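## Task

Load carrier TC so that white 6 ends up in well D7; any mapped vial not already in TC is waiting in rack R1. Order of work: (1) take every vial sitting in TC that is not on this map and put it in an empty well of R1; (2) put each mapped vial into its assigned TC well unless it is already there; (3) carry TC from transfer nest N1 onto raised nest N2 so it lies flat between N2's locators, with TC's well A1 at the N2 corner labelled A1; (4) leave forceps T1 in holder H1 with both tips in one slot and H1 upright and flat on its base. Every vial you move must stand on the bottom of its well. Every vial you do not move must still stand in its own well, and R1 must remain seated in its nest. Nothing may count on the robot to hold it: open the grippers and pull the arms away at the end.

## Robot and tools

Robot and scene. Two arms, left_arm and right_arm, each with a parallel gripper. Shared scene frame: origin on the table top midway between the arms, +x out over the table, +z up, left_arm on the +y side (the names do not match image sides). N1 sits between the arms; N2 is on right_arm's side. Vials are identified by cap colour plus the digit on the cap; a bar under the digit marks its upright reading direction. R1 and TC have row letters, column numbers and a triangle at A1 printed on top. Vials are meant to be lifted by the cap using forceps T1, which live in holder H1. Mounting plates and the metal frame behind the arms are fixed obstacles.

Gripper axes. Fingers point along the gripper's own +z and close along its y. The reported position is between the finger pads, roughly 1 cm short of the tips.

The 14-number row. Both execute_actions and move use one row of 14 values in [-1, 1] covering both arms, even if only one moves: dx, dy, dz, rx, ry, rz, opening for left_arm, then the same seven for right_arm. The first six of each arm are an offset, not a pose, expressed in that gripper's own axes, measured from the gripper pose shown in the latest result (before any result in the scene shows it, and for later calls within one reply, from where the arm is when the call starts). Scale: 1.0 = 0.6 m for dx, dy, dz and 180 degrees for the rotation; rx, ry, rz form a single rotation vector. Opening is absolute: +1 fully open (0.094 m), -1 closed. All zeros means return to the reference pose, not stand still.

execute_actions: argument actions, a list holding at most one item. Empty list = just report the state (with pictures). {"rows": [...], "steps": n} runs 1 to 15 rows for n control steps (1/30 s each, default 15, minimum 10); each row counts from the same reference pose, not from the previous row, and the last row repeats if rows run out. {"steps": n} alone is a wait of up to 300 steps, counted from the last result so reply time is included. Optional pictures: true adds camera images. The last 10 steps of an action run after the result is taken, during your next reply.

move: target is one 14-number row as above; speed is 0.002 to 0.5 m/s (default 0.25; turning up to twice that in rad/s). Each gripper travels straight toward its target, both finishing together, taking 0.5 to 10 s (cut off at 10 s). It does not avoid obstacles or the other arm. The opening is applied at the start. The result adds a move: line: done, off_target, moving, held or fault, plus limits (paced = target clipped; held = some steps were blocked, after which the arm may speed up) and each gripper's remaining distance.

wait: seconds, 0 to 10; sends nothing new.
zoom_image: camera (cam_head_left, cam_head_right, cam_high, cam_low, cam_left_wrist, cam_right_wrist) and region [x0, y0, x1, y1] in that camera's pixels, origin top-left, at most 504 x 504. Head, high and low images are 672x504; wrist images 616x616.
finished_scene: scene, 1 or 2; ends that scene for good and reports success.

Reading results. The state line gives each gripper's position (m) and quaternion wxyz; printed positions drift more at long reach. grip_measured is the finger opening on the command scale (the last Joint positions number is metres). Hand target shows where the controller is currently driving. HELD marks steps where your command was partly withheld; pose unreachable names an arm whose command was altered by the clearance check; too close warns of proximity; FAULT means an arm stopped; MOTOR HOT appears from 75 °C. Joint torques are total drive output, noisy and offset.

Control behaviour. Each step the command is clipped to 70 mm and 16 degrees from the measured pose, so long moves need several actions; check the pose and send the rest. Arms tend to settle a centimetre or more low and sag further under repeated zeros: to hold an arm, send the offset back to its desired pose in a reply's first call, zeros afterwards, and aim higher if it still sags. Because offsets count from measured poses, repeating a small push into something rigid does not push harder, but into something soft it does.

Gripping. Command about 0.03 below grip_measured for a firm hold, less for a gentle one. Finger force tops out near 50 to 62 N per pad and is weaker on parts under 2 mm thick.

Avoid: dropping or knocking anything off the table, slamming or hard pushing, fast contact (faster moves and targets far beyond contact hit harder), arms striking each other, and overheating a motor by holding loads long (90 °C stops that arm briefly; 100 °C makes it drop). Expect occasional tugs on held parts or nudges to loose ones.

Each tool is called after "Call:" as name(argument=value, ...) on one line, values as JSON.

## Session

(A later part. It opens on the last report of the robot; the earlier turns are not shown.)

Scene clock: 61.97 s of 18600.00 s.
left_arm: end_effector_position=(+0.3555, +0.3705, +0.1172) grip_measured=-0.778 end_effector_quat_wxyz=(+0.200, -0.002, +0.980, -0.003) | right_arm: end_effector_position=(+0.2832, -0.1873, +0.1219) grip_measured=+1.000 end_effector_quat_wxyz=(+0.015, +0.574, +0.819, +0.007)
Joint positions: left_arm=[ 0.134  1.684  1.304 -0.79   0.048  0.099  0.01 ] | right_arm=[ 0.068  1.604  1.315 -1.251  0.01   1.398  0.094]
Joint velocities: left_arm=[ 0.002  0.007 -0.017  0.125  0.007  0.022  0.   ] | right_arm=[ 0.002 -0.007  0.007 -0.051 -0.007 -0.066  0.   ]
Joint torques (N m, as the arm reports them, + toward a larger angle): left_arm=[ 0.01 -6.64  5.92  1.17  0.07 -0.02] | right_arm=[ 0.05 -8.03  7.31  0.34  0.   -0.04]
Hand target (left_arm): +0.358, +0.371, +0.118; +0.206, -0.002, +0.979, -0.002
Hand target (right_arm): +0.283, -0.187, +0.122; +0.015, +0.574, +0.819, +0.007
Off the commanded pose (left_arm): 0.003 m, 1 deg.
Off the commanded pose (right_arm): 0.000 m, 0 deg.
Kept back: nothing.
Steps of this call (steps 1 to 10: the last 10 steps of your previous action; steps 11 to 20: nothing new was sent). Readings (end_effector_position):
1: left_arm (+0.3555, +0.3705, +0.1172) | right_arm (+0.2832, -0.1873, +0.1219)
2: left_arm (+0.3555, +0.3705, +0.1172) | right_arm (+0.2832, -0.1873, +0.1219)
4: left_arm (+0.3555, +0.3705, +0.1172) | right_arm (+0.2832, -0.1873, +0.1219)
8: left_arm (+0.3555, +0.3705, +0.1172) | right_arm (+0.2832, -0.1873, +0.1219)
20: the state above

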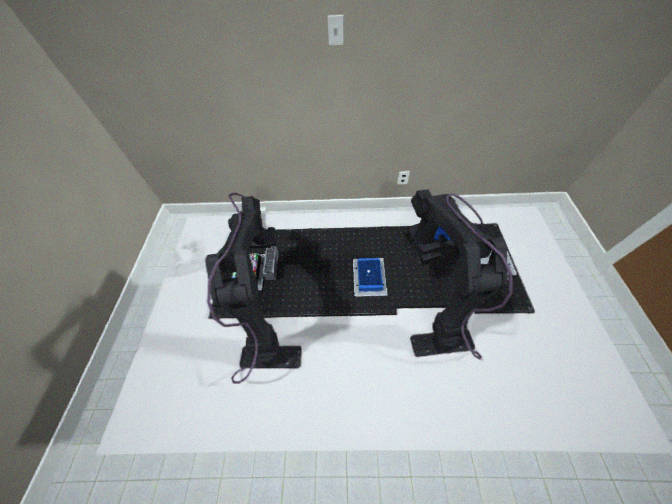

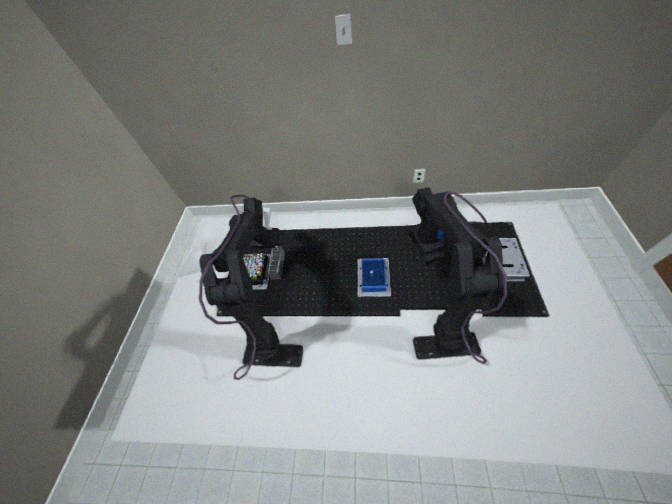

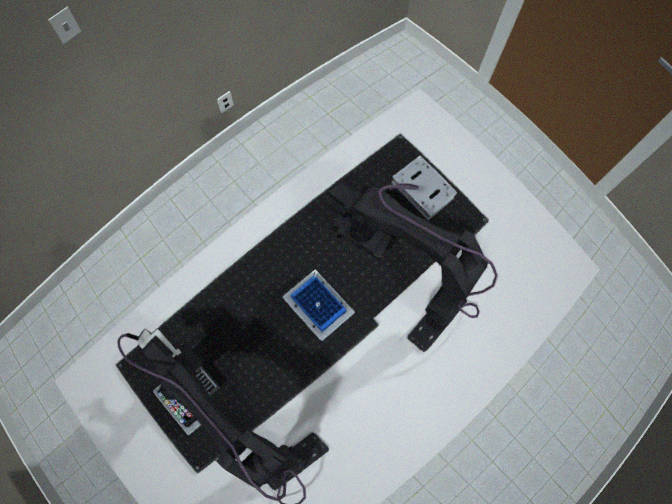

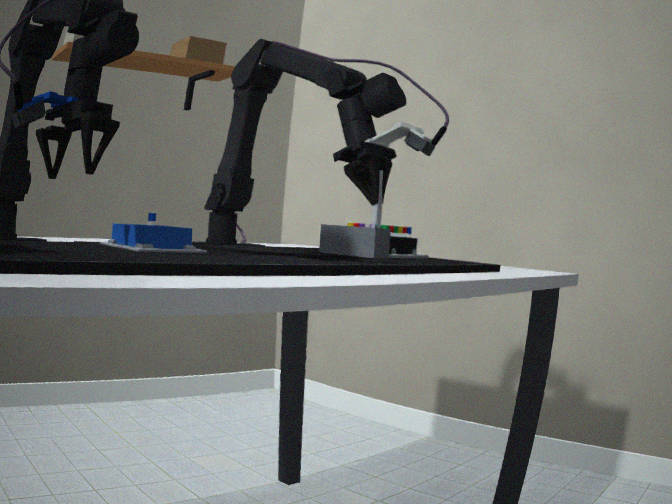

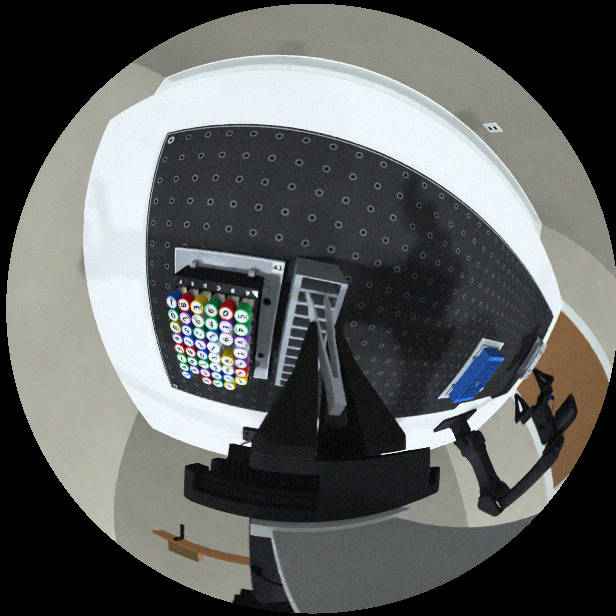

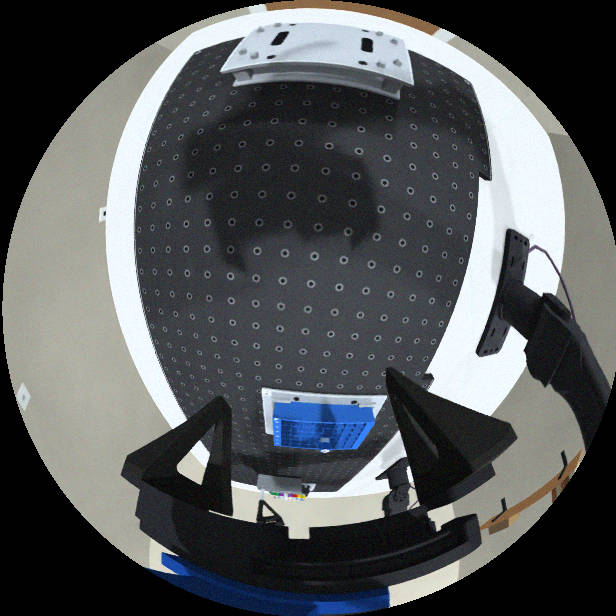

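Call:
move(target=[-0.048,0,-0.101,0,0,0,-0.805, 0,0,0,0,0,0,1], speed=0.03)

Call:
zoom_image(camera="cam_low", region=[320, 110, 430, 250])

Call:
zoom_image(camera="cam_left_wrist", region=[260, 230, 400, 420])

Scene clock: 68.90 s of 18600.00 s.
left_arm: end_effector_position=(+0.3560, +0.3706, +0.1790) grip_measured=-0.803 end_effector_quat_wxyz=(+0.199, -0.002, +0.980, -0.003) | right_arm: end_effector_position=(+0.2832, -0.1873, +0.1219) grip_measured=+1.000 end_effector_quat_wxyz=(+0.015, +0.574, +0.819, +0.007)
Joint positions: left_arm=[ 0.134  1.684  1.551 -1.039  0.048  0.099  0.009] | right_arm=[ 0.068  1.604  1.315 -1.251  0.01   1.398  0.094]
Joint velocities: left_arm=[ 0.002 -0.012  0.002 -0.051  0.007  0.066 -0.001] | right_arm=[ 0.007 -0.012 -0.007  0.037 -0.007  0.007  0.   ]
Joint torques (N m, as the arm reports them, + toward a larger angle): left_arm=[ 0.26 -5.93  8.25  0.97  0.06  0.02] | right_arm=[ 0.05 -7.99  7.32  0.36  0.01 -0.02]
Hand target (left_arm): +0.358, +0.372, +0.184; +0.201, -0.002, +0.980, -0.003
Hand target (right_arm): +0.283, -0.187, +0.122; +0.015, +0.574, +0.819, +0.007
Off the commanded pose (left_arm): 0.006 m, 0 deg.
Off the commanded pose (right_arm): 0.000 m, 0 deg.
Kept back: nothing.
After step 90, 1.43 s passed at rest.
move: done

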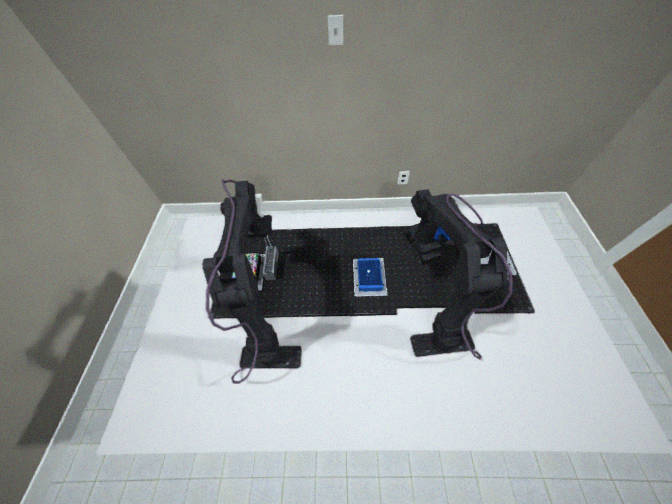

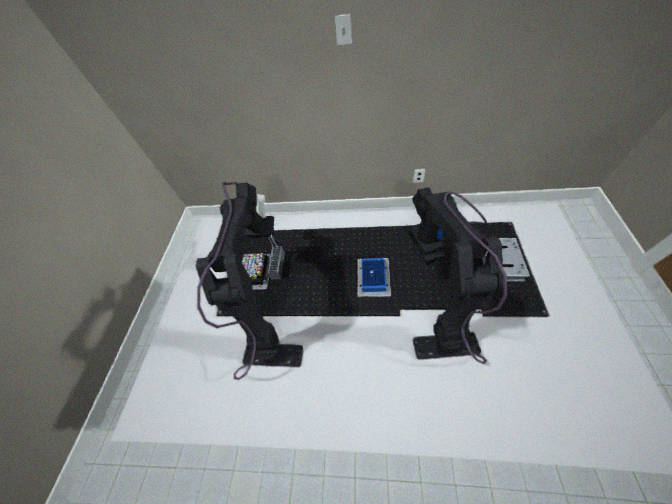

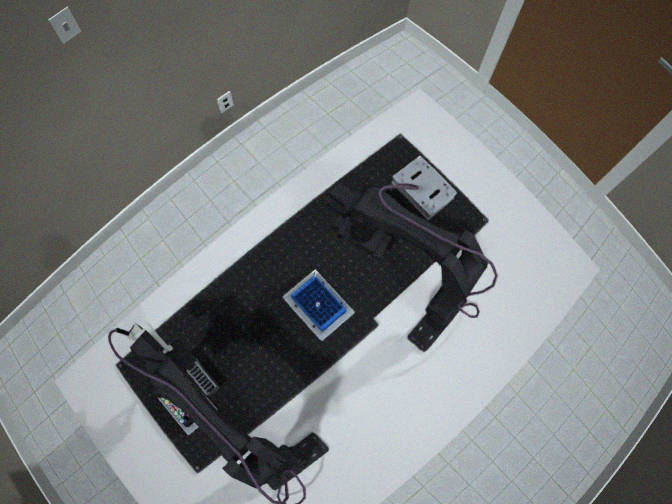

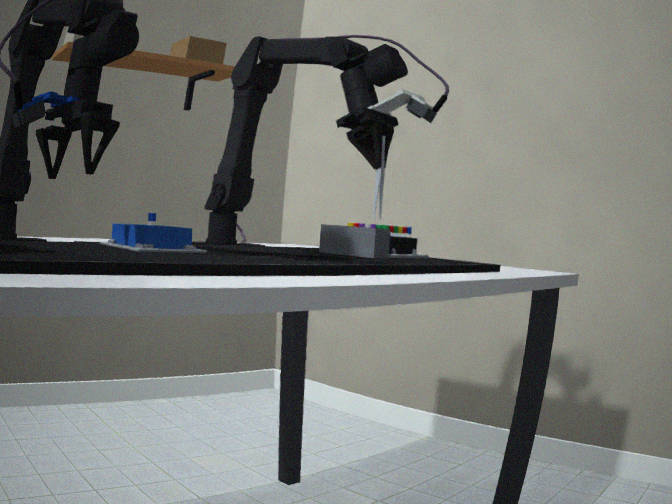

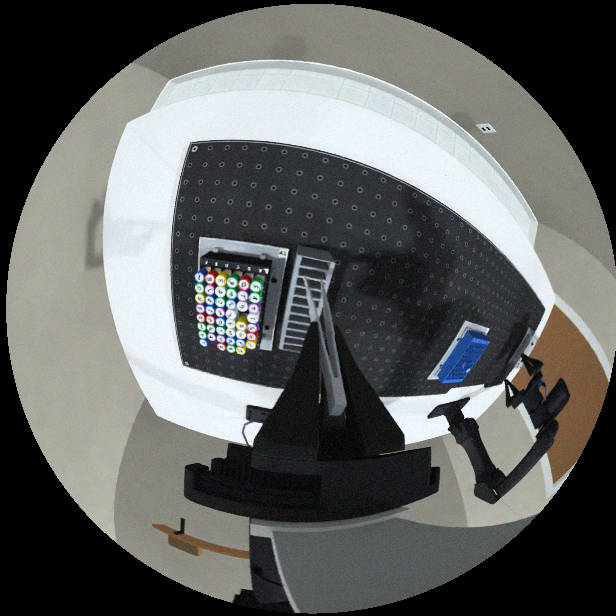

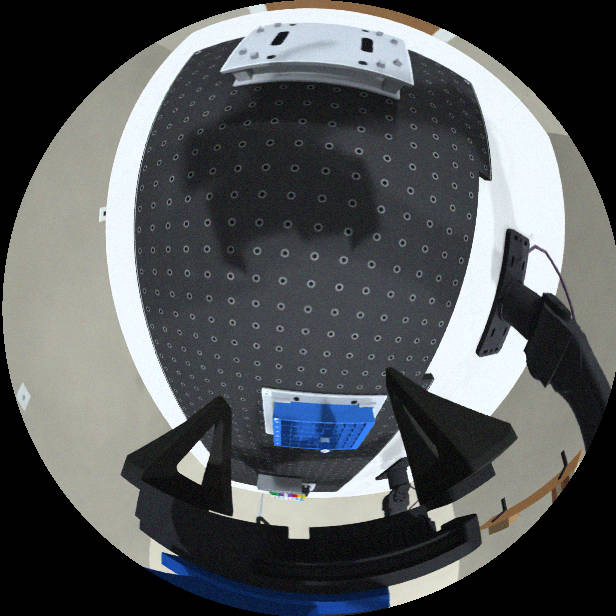

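Region (320, 110, 430, 250) of cam_low's 672x504 image, scaled by 3.600, with more detail than that image has; it fills the left 396 columns of this view, and the rest is white.

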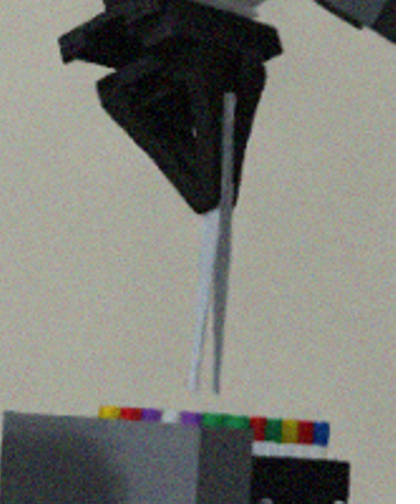

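Region (260, 230, 400, 420) of cam_left_wrist's 616x616 image, scaled by 2.653, with more detail than that image has; it fills the left 371 columns of this view, and the rest is white.

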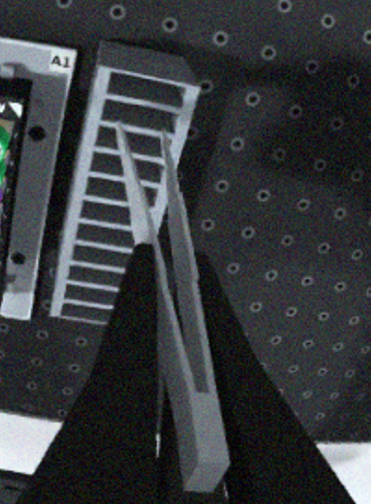

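Call:
zoom_image(camera="cam_left_wrist", region=[185, 235, 335, 360])

Region (185, 235, 335, 360) of cam_left_wrist's 616x616 image, scaled by 3.360, with more detail than that image has.

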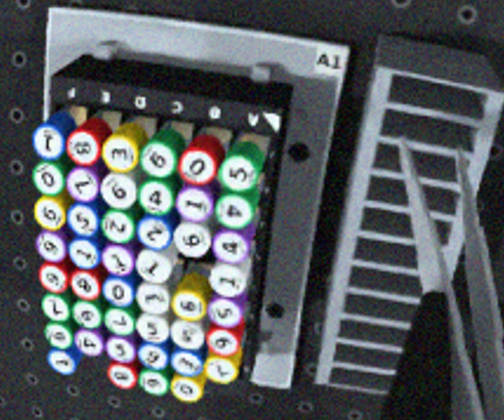

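Call:
move(target=[0.0407,0.153,-0.056,-0.1021,-0.0090,-0.2273,-0.805, 0,0,0,0,0,0,1], speed=0.2)

Call:
zoom_image(camera="cam_left_wrist", region=[240, 210, 390, 340])

Scene clock: 75.13 s of 18600.00 s.
left_arm: end_effector_position=(+0.3196, +0.4561, +0.1873) grip_measured=-0.803 end_effector_quat_wxyz=(+0.183, -0.365, +0.910, +0.074) | right_arm: end_effector_position=(+0.2832, -0.1873, +0.1219) grip_measured=+1.000 end_effector_quat_wxyz=(+0.015, +0.574, +0.819, +0.007)
Joint positions: left_arm=[ 0.256  1.663  1.567 -1.126 -0.197 -0.494  0.009] | right_arm=[ 0.068  1.604  1.315 -1.251  0.01   1.398  0.094]
Joint velocities: left_arm=[ 0.027 -0.002 -0.002 -0.066 -0.051 -0.022  0.   ] | right_arm=[-0.017  0.007  0.017  0.007  0.007 -0.007  0.   ]
Joint torques (N m, as the arm reports them, + toward a larger angle): left_arm=[ 0.52 -6.91  8.11  0.83 -0.36 -0.12] | right_arm=[ 0.08 -8.06  7.31  0.35  0.01 -0.03]
Hand target (left_arm): +0.319, +0.462, +0.199; +0.194, -0.374, +0.903, +0.082
Hand target (right_arm): +0.283, -0.187, +0.122; +0.015, +0.574, +0.819, +0.007
Off the commanded pose (left_arm): 0.014 m, 2 deg.
Off the commanded pose (right_arm): 0.000 m, 0 deg.
Kept back: nothing.
After step 90, 0.80 s passed at rest.
move: off_target (left_arm)

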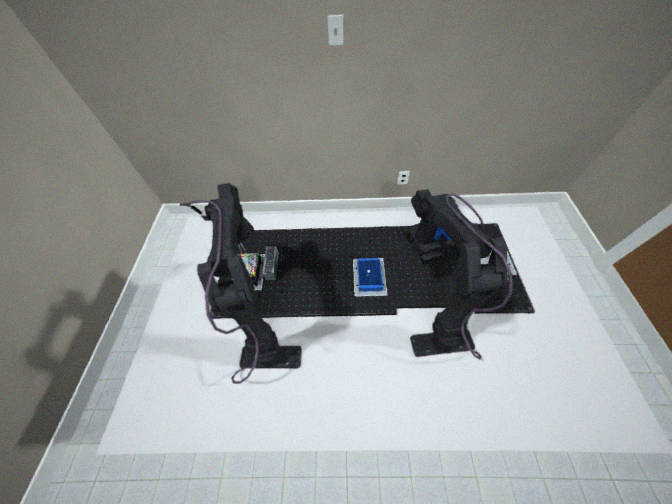

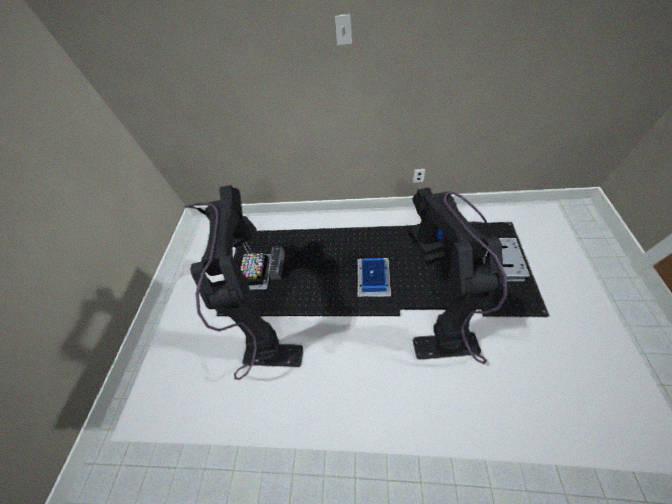

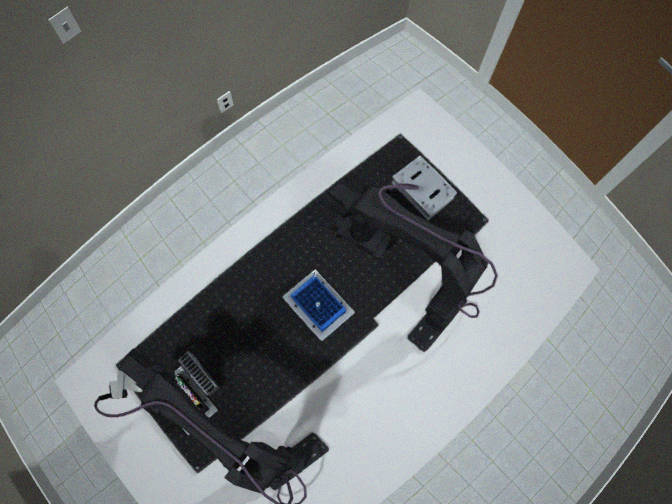

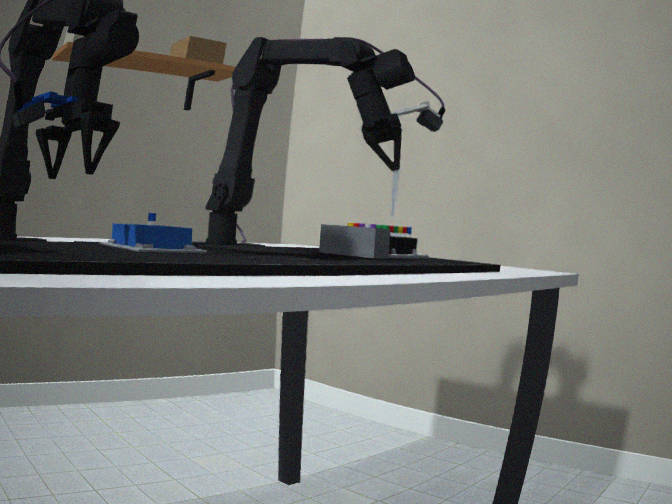

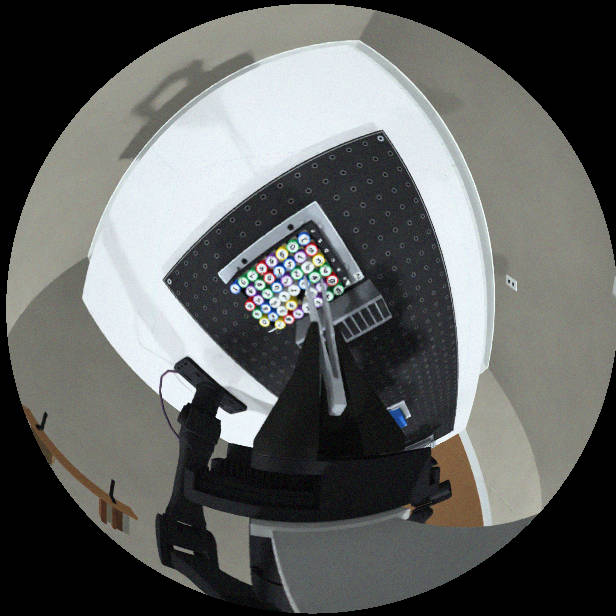

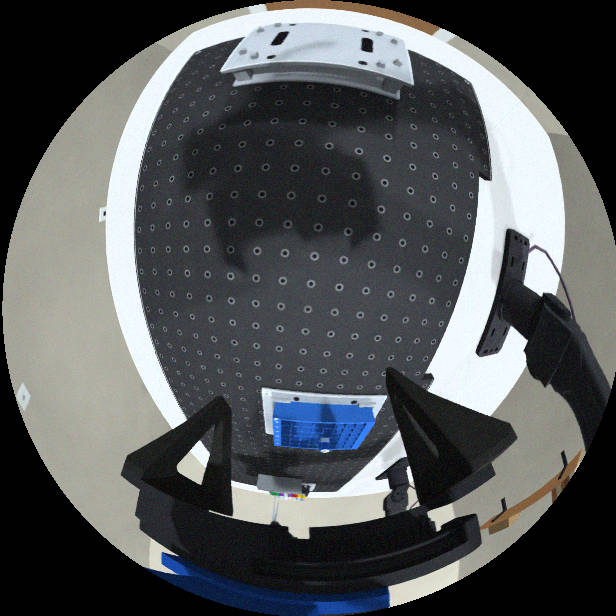

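Region (240, 210, 390, 340) of cam_left_wrist's 616x616 image, scaled by 3.360, with more detail than that image has; it fills the top 437 rows of this view, and the rest is white.

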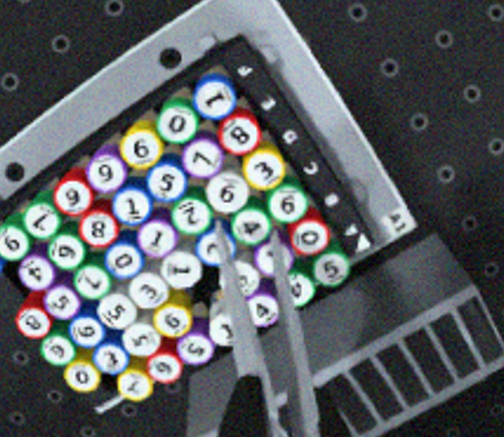

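Call:
execute_actions(actions=[])

Scene clock: 77.53 s of 18600.00 s.
left_arm: end_effector_position=(+0.3191, +0.4562, +0.1871) grip_measured=-0.803 end_effector_quat_wxyz=(+0.183, -0.366, +0.910, +0.074) | right_arm: end_effector_position=(+0.2832, -0.1873, +0.1219) grip_measured=+1.000 end_effector_quat_wxyz=(+0.015, +0.574, +0.819, +0.007)
Joint positions: left_arm=[ 0.256  1.663  1.567 -1.128 -0.198 -0.497  0.009] | right_arm=[ 0.068  1.604  1.315 -1.251  0.01   1.398  0.094]
Joint velocities: left_arm=[ 0.007 -0.012 -0.002 -0.037  0.007  0.051  0.001] | right_arm=[ 0.007  0.002 -0.012  0.007 -0.051  0.081  0.   ]
Joint torques (N m, as the arm reports them, + toward a larger angle): left_arm=[ 0.6  -6.89  8.09  0.84 -0.37 -0.12] | right_arm=[ 0.03 -8.01  7.24  0.35 -0.01 -0.02]
Hand target (left_arm): +0.319, +0.462, +0.199; +0.194, -0.373, +0.903, +0.082
Hand target (right_arm): +0.283, -0.187, +0.122; +0.015, +0.574, +0.819, +0.007
Off the commanded pose (left_arm): 0.014 m, 2 deg.
Off the commanded pose (right_arm): 0.000 m, 0 deg.
Kept back: nothing.
Steps of this call (steps 1 to 72: nothing new was sent). Readings (end_effector_position):
1: left_arm (+0.3195, +0.4561, +0.1872) | right_arm (+0.2832, -0.1873, +0.1219)
2: left_arm (+0.3194, +0.4561, +0.1872) | right_arm (+0.2832, -0.1873, +0.1219)
4: left_arm (+0.3193, +0.4561, +0.1872) | right_arm (+0.2832, -0.1873, +0.1219)
8: left_arm (+0.3192, +0.4561, +0.1872) | right_arm (+0.2832, -0.1873, +0.1219)
72: the state above

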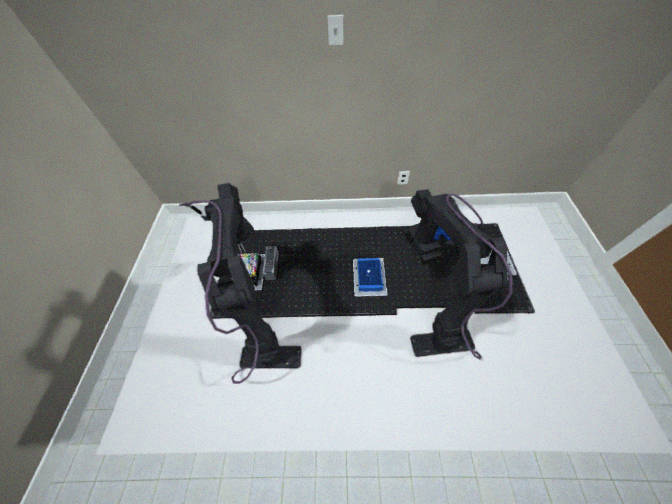

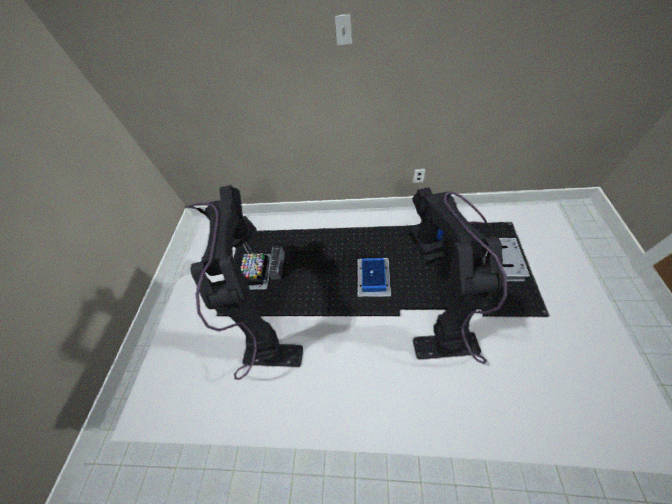

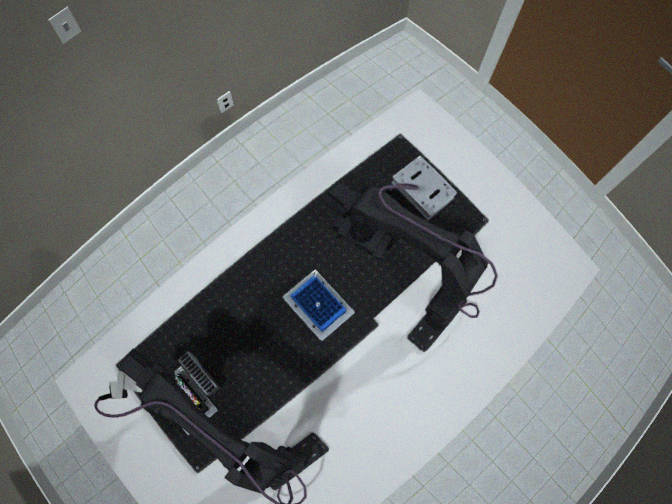

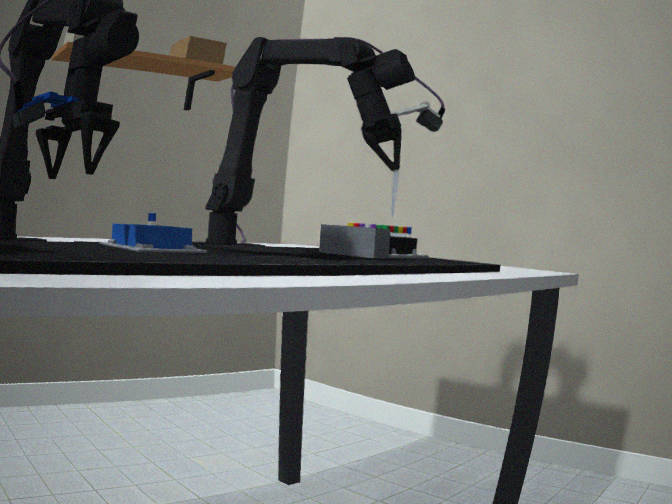

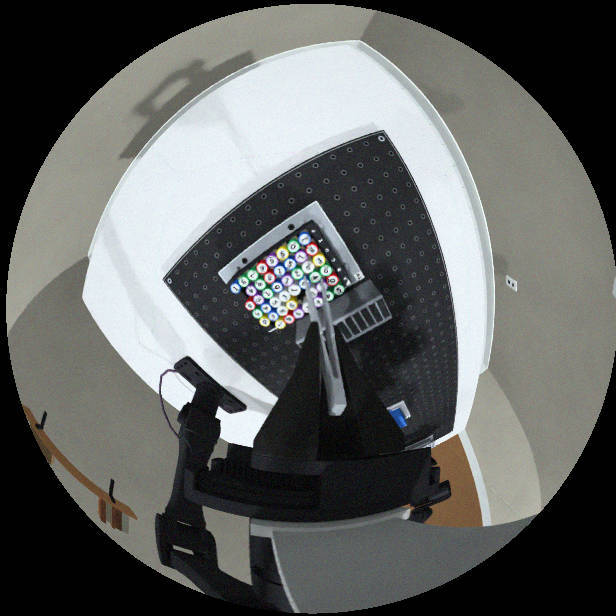

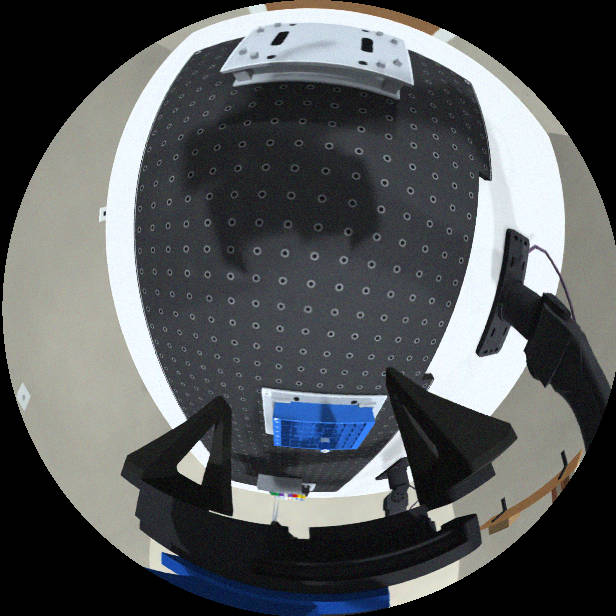

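Call:
zoom_image(camera="cam_left_wrist", region=[260, 220, 360, 320])

Region (260, 220, 360, 320) of cam_left_wrist's 616x616 image, scaled by 5.040, with more detail than that image has.

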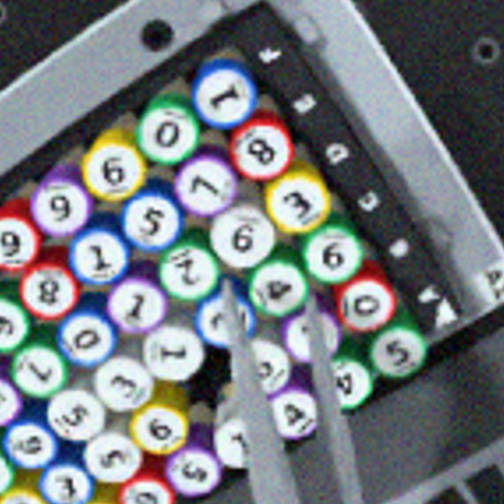

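Call:
zoom_image(camera="cam_left_wrist", region=[292, 252, 332, 302])

Region (292, 252, 332, 302) of cam_left_wrist's 616x616 image, scaled by 10.080, with more detail than that image has; it fills the left 403 columns of this view, and the rest is white.

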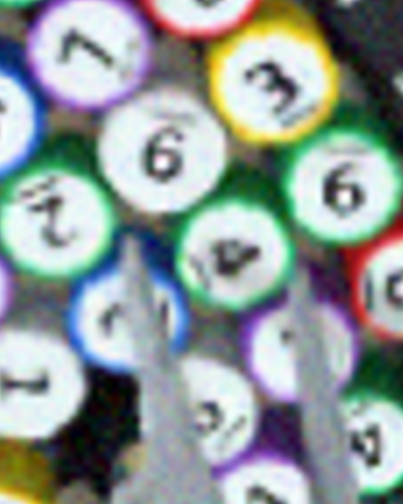

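Call:
zoom_image(camera="cam_left_wrist", region=[298, 257, 322, 277])

Call:
zoom_image(camera="cam_left_wrist", region=[302, 283, 326, 303])

Region (298, 257, 322, 277) of cam_left_wrist's 616x616 image, scaled by 21.000, with more detail than that image has.

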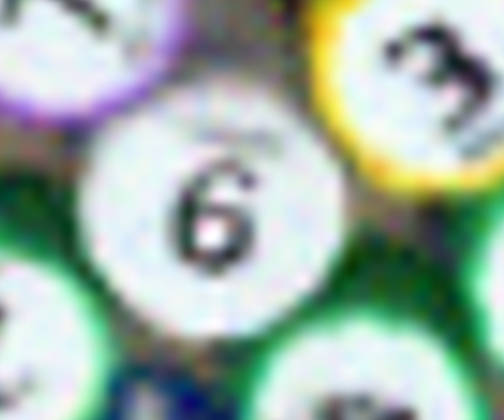

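Region (302, 283, 326, 303) of cam_left_wrist's 616x616 image, scaled by 21.000, with more detail than that image has.

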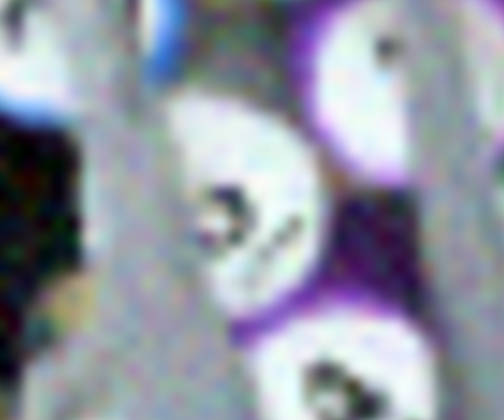

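Call:
zoom_image(camera="cam_left_wrist", region=[225, 265, 315, 340])

Region (225, 265, 315, 340) of cam_left_wrist's 616x616 image, scaled by 5.600, with more detail than that image has.

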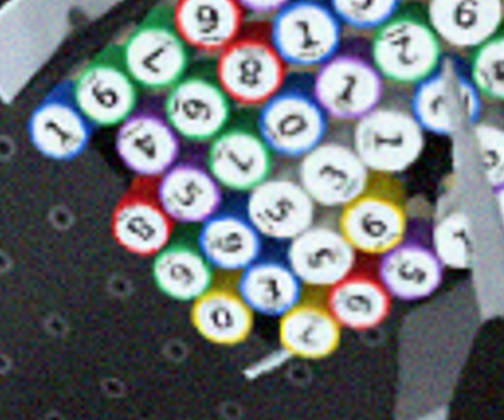

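Call:
move(target=[0.045,-0.0091,-0.0189,0,0,0,-0.805, 0,0,0,0,0,0,1], speed=0.04)

Scene clock: 82.87 s of 18600.00 s.
left_arm: end_effector_position=(+0.3086, +0.4317, +0.1837) grip_measured=-0.803 end_effector_quat_wxyz=(+0.180, -0.363, +0.912, +0.065) | right_arm: end_effector_position=(+0.2832, -0.1873, +0.1219) grip_measured=+1.000 end_effector_quat_wxyz=(+0.015, +0.574, +0.819, +0.007)
Joint positions: left_arm=[ 0.196  1.607  1.497 -1.128 -0.199 -0.551  0.009] | right_arm=[ 0.068  1.604  1.315 -1.251  0.01   1.398  0.094]
Joint velocities: left_arm=[-0.012  0.017 -0.007  0.037 -0.081  0.037  0.   ] | right_arm=[-0.017 -0.002 -0.012  0.022 -0.022 -0.022  0.   ]
Joint torques (N m, as the arm reports them, + toward a larger angle): left_arm=[-0.55 -7.59  4.85  0.86 -0.38 -0.11] | right_arm=[ 0.01 -8.07  7.3   0.36  0.01 -0.02]
Hand target (left_arm): +0.302, +0.432, +0.187; +0.183, -0.366, +0.910, +0.074
Hand target (right_arm): +0.283, -0.187, +0.122; +0.015, +0.574, +0.819, +0.007
Off the commanded pose (left_arm): 0.008 m, 1 deg.
Off the commanded pose (right_arm): 0.000 m, 0 deg.
Kept back: nothing.
After step 90, 1.33 s passed at rest.
move: done

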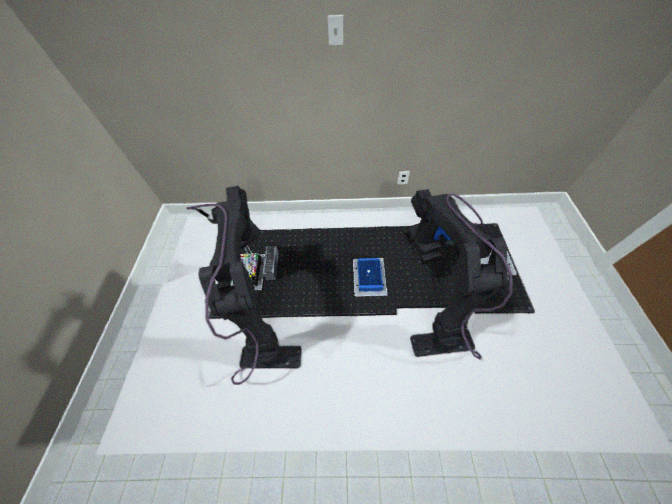

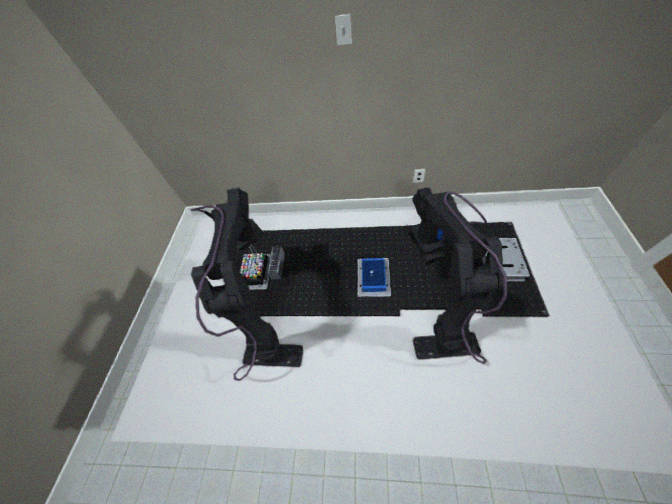

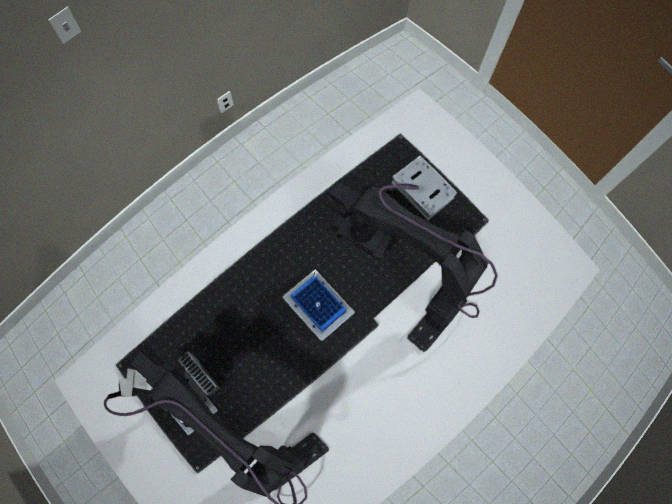

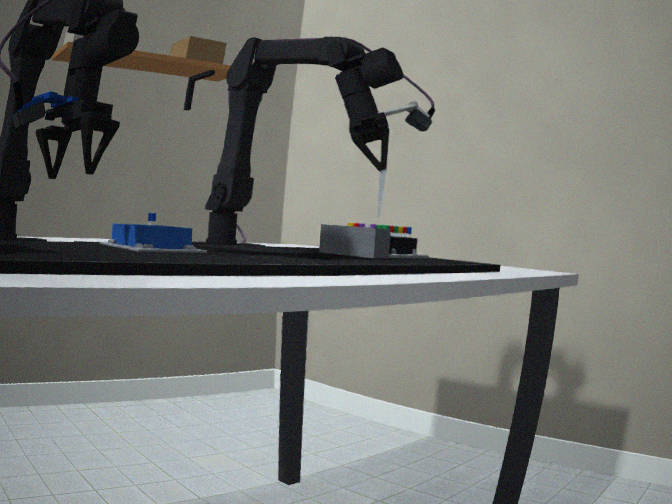

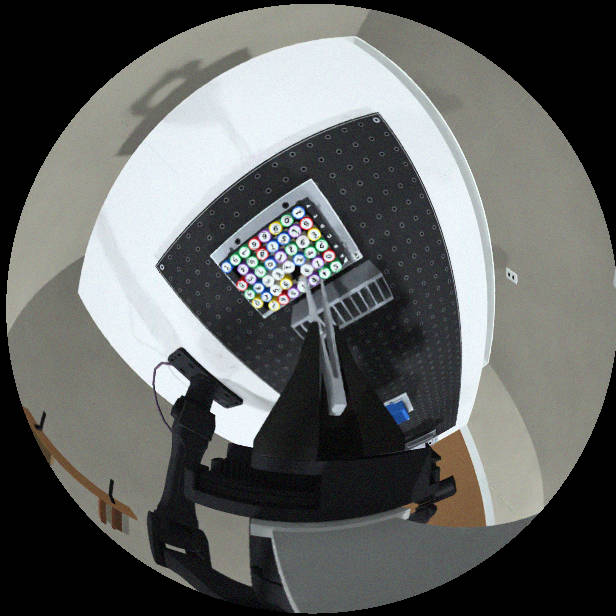

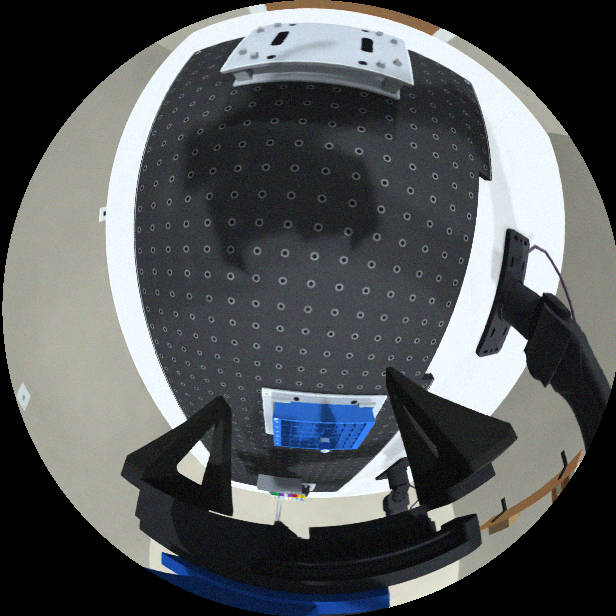

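Call:
zoom_image(camera="cam_left_wrist", region=[280, 245, 345, 305])

Region (280, 245, 345, 305) of cam_left_wrist's 616x616 image, scaled by 7.754, with more detail than that image has; it fills the top 465 rows of this view, and the rest is white.

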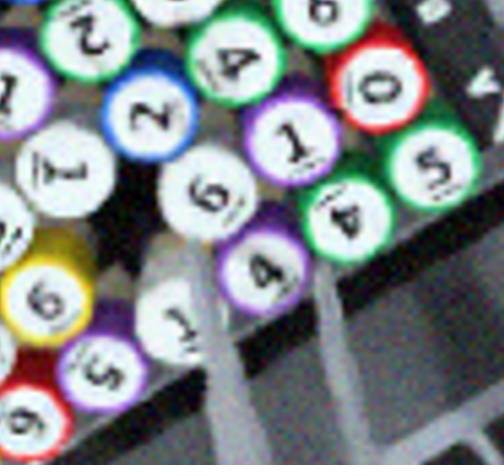

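Call:
execute_actions(actions=[{"rows":[[-0.0022,0.0036,0,-0.0041,-0.0025,0,-0.805,0,0,0,0,0,0,1],[-0.0028,0.0046,0,-0.0052,-0.0032,0,-0.805,0,0,0,0,0,0,1],[-0.0034,0.0056,0,-0.0062,-0.0038,0,-0.805,0,0,0,0,0,0,1],[-0.004,0.0065,0,-0.0073,-0.0045,0,-0.805,0,0,0,0,0,0,1],[-0.0046,0.0075,0,-0.0084,-0.0051,0,-0.805,0,0,0,0,0,0,1],[-0.0051,0.0084,0,-0.0095,-0.0058,0,-0.805,0,0,0,0,0,0,1],[-0.0056,0.0092,0,-0.0103,-0.0063,0,-0.805,0,0,0,0,0,0,1],[-0.006,0.0098,0,-0.011,-0.0067,0,-0.805,0,0,0,0,0,0,1],[-0.0062,0.0101,0,-0.0114,-0.007,0,-0.805,0,0,0,0,0,0,1]],"steps":12}])

Call:
execute_actions(actions=[{"steps":20}])

Scene clock: 86.17 s of 18600.00 s.
left_arm: end_effector_position=(+0.3086, +0.4318, +0.1837) grip_measured=-0.803 end_effector_quat_wxyz=(+0.180, -0.365, +0.911, +0.065) | right_arm: end_effector_position=(+0.2832, -0.1873, +0.1219) grip_measured=+1.000 end_effector_quat_wxyz=(+0.015, +0.574, +0.819, +0.007)
Joint positions: left_arm=[ 0.196  1.607  1.497 -1.128 -0.199 -0.553  0.009] | right_arm=[ 0.068  1.604  1.315 -1.251  0.01   1.398  0.094]
Joint velocities: left_arm=[-0.002 -0.007 -0.007 -0.037 -0.051  0.066  0.   ] | right_arm=[-0.002  0.007  0.007  0.007  0.007  0.051  0.   ]
Joint torques (N m, as the arm reports them, + toward a larger angle): left_arm=[-0.04 -5.91  5.75  0.94 -0.35  0.01] | right_arm=[ 0.03 -8.04  7.33  0.34  0.   -0.04]
Steps of this call (steps 1 to 90: nothing new was sent; then 0.23 s passed at rest; steps 91 to 92: the first 2 steps of this action). Readings (end_effector_position):
91: left_arm (+0.3086, +0.4318, +0.1837) | right_arm (+0.2832, -0.1873, +0.1219)
92: the state above

Scene clock: 86.83 s of 18600.00 s.
left_arm: end_effector_position=(+0.3077, +0.4353, +0.1844) grip_measured=-0.803 end_effector_quat_wxyz=(+0.182, -0.366, +0.910, +0.075) | right_arm: end_effector_position=(+0.2832, -0.1873, +0.1219) grip_measured=+1.000 end_effector_quat_wxyz=(+0.015, +0.574, +0.819, +0.007)
Joint positions: left_arm=[ 0.196  1.607  1.497 -1.128 -0.22  -0.553  0.009] | right_arm=[ 0.068  1.604  1.315 -1.251  0.01   1.398  0.094]
Joint velocities: left_arm=[ 0.002  0.002 -0.012  0.066 -0.081  0.095 -0.   ] | right_arm=[ 0.012  0.002 -0.012 -0.081 -0.066 -0.022  0.   ]
Joint torques (N m, as the arm reports them, + toward a larger angle): left_arm=[-0.04 -5.87  5.79  0.95 -0.36  0.  ] | right_arm=[ 0.09 -8.02  7.28  0.34  0.01 -0.04]
Hand target (left_arm): +0.307, +0.438, +0.185; +0.183, -0.366, +0.908, +0.085
Hand target (right_arm): +0.283, -0.187, +0.122; +0.015, +0.574, +0.819, +0.007
Off the commanded pose (left_arm): 0.003 m, 1 deg.
Off the commanded pose (right_arm): 0.000 m, 0 deg.
Kept back: nothing.
Steps of this call (steps 1 to 10: the last 10 steps of your previous action; steps 11 to 20: nothing new was sent). Readings (end_effector_position):
1: left_arm (+0.3086, +0.4318, +0.1837) | right_arm (+0.2832, -0.1873, +0.1219)
2: left_arm (+0.3085, +0.4320, +0.1837) | right_arm (+0.2832, -0.1873, +0.1219)
4: left_arm (+0.3084, +0.4326, +0.1839) | right_arm (+0.2832, -0.1873, +0.1219)
8: left_arm (+0.3080, +0.4342, +0.1842) | right_arm (+0.2832, -0.1873, +0.1219)
20: the state above


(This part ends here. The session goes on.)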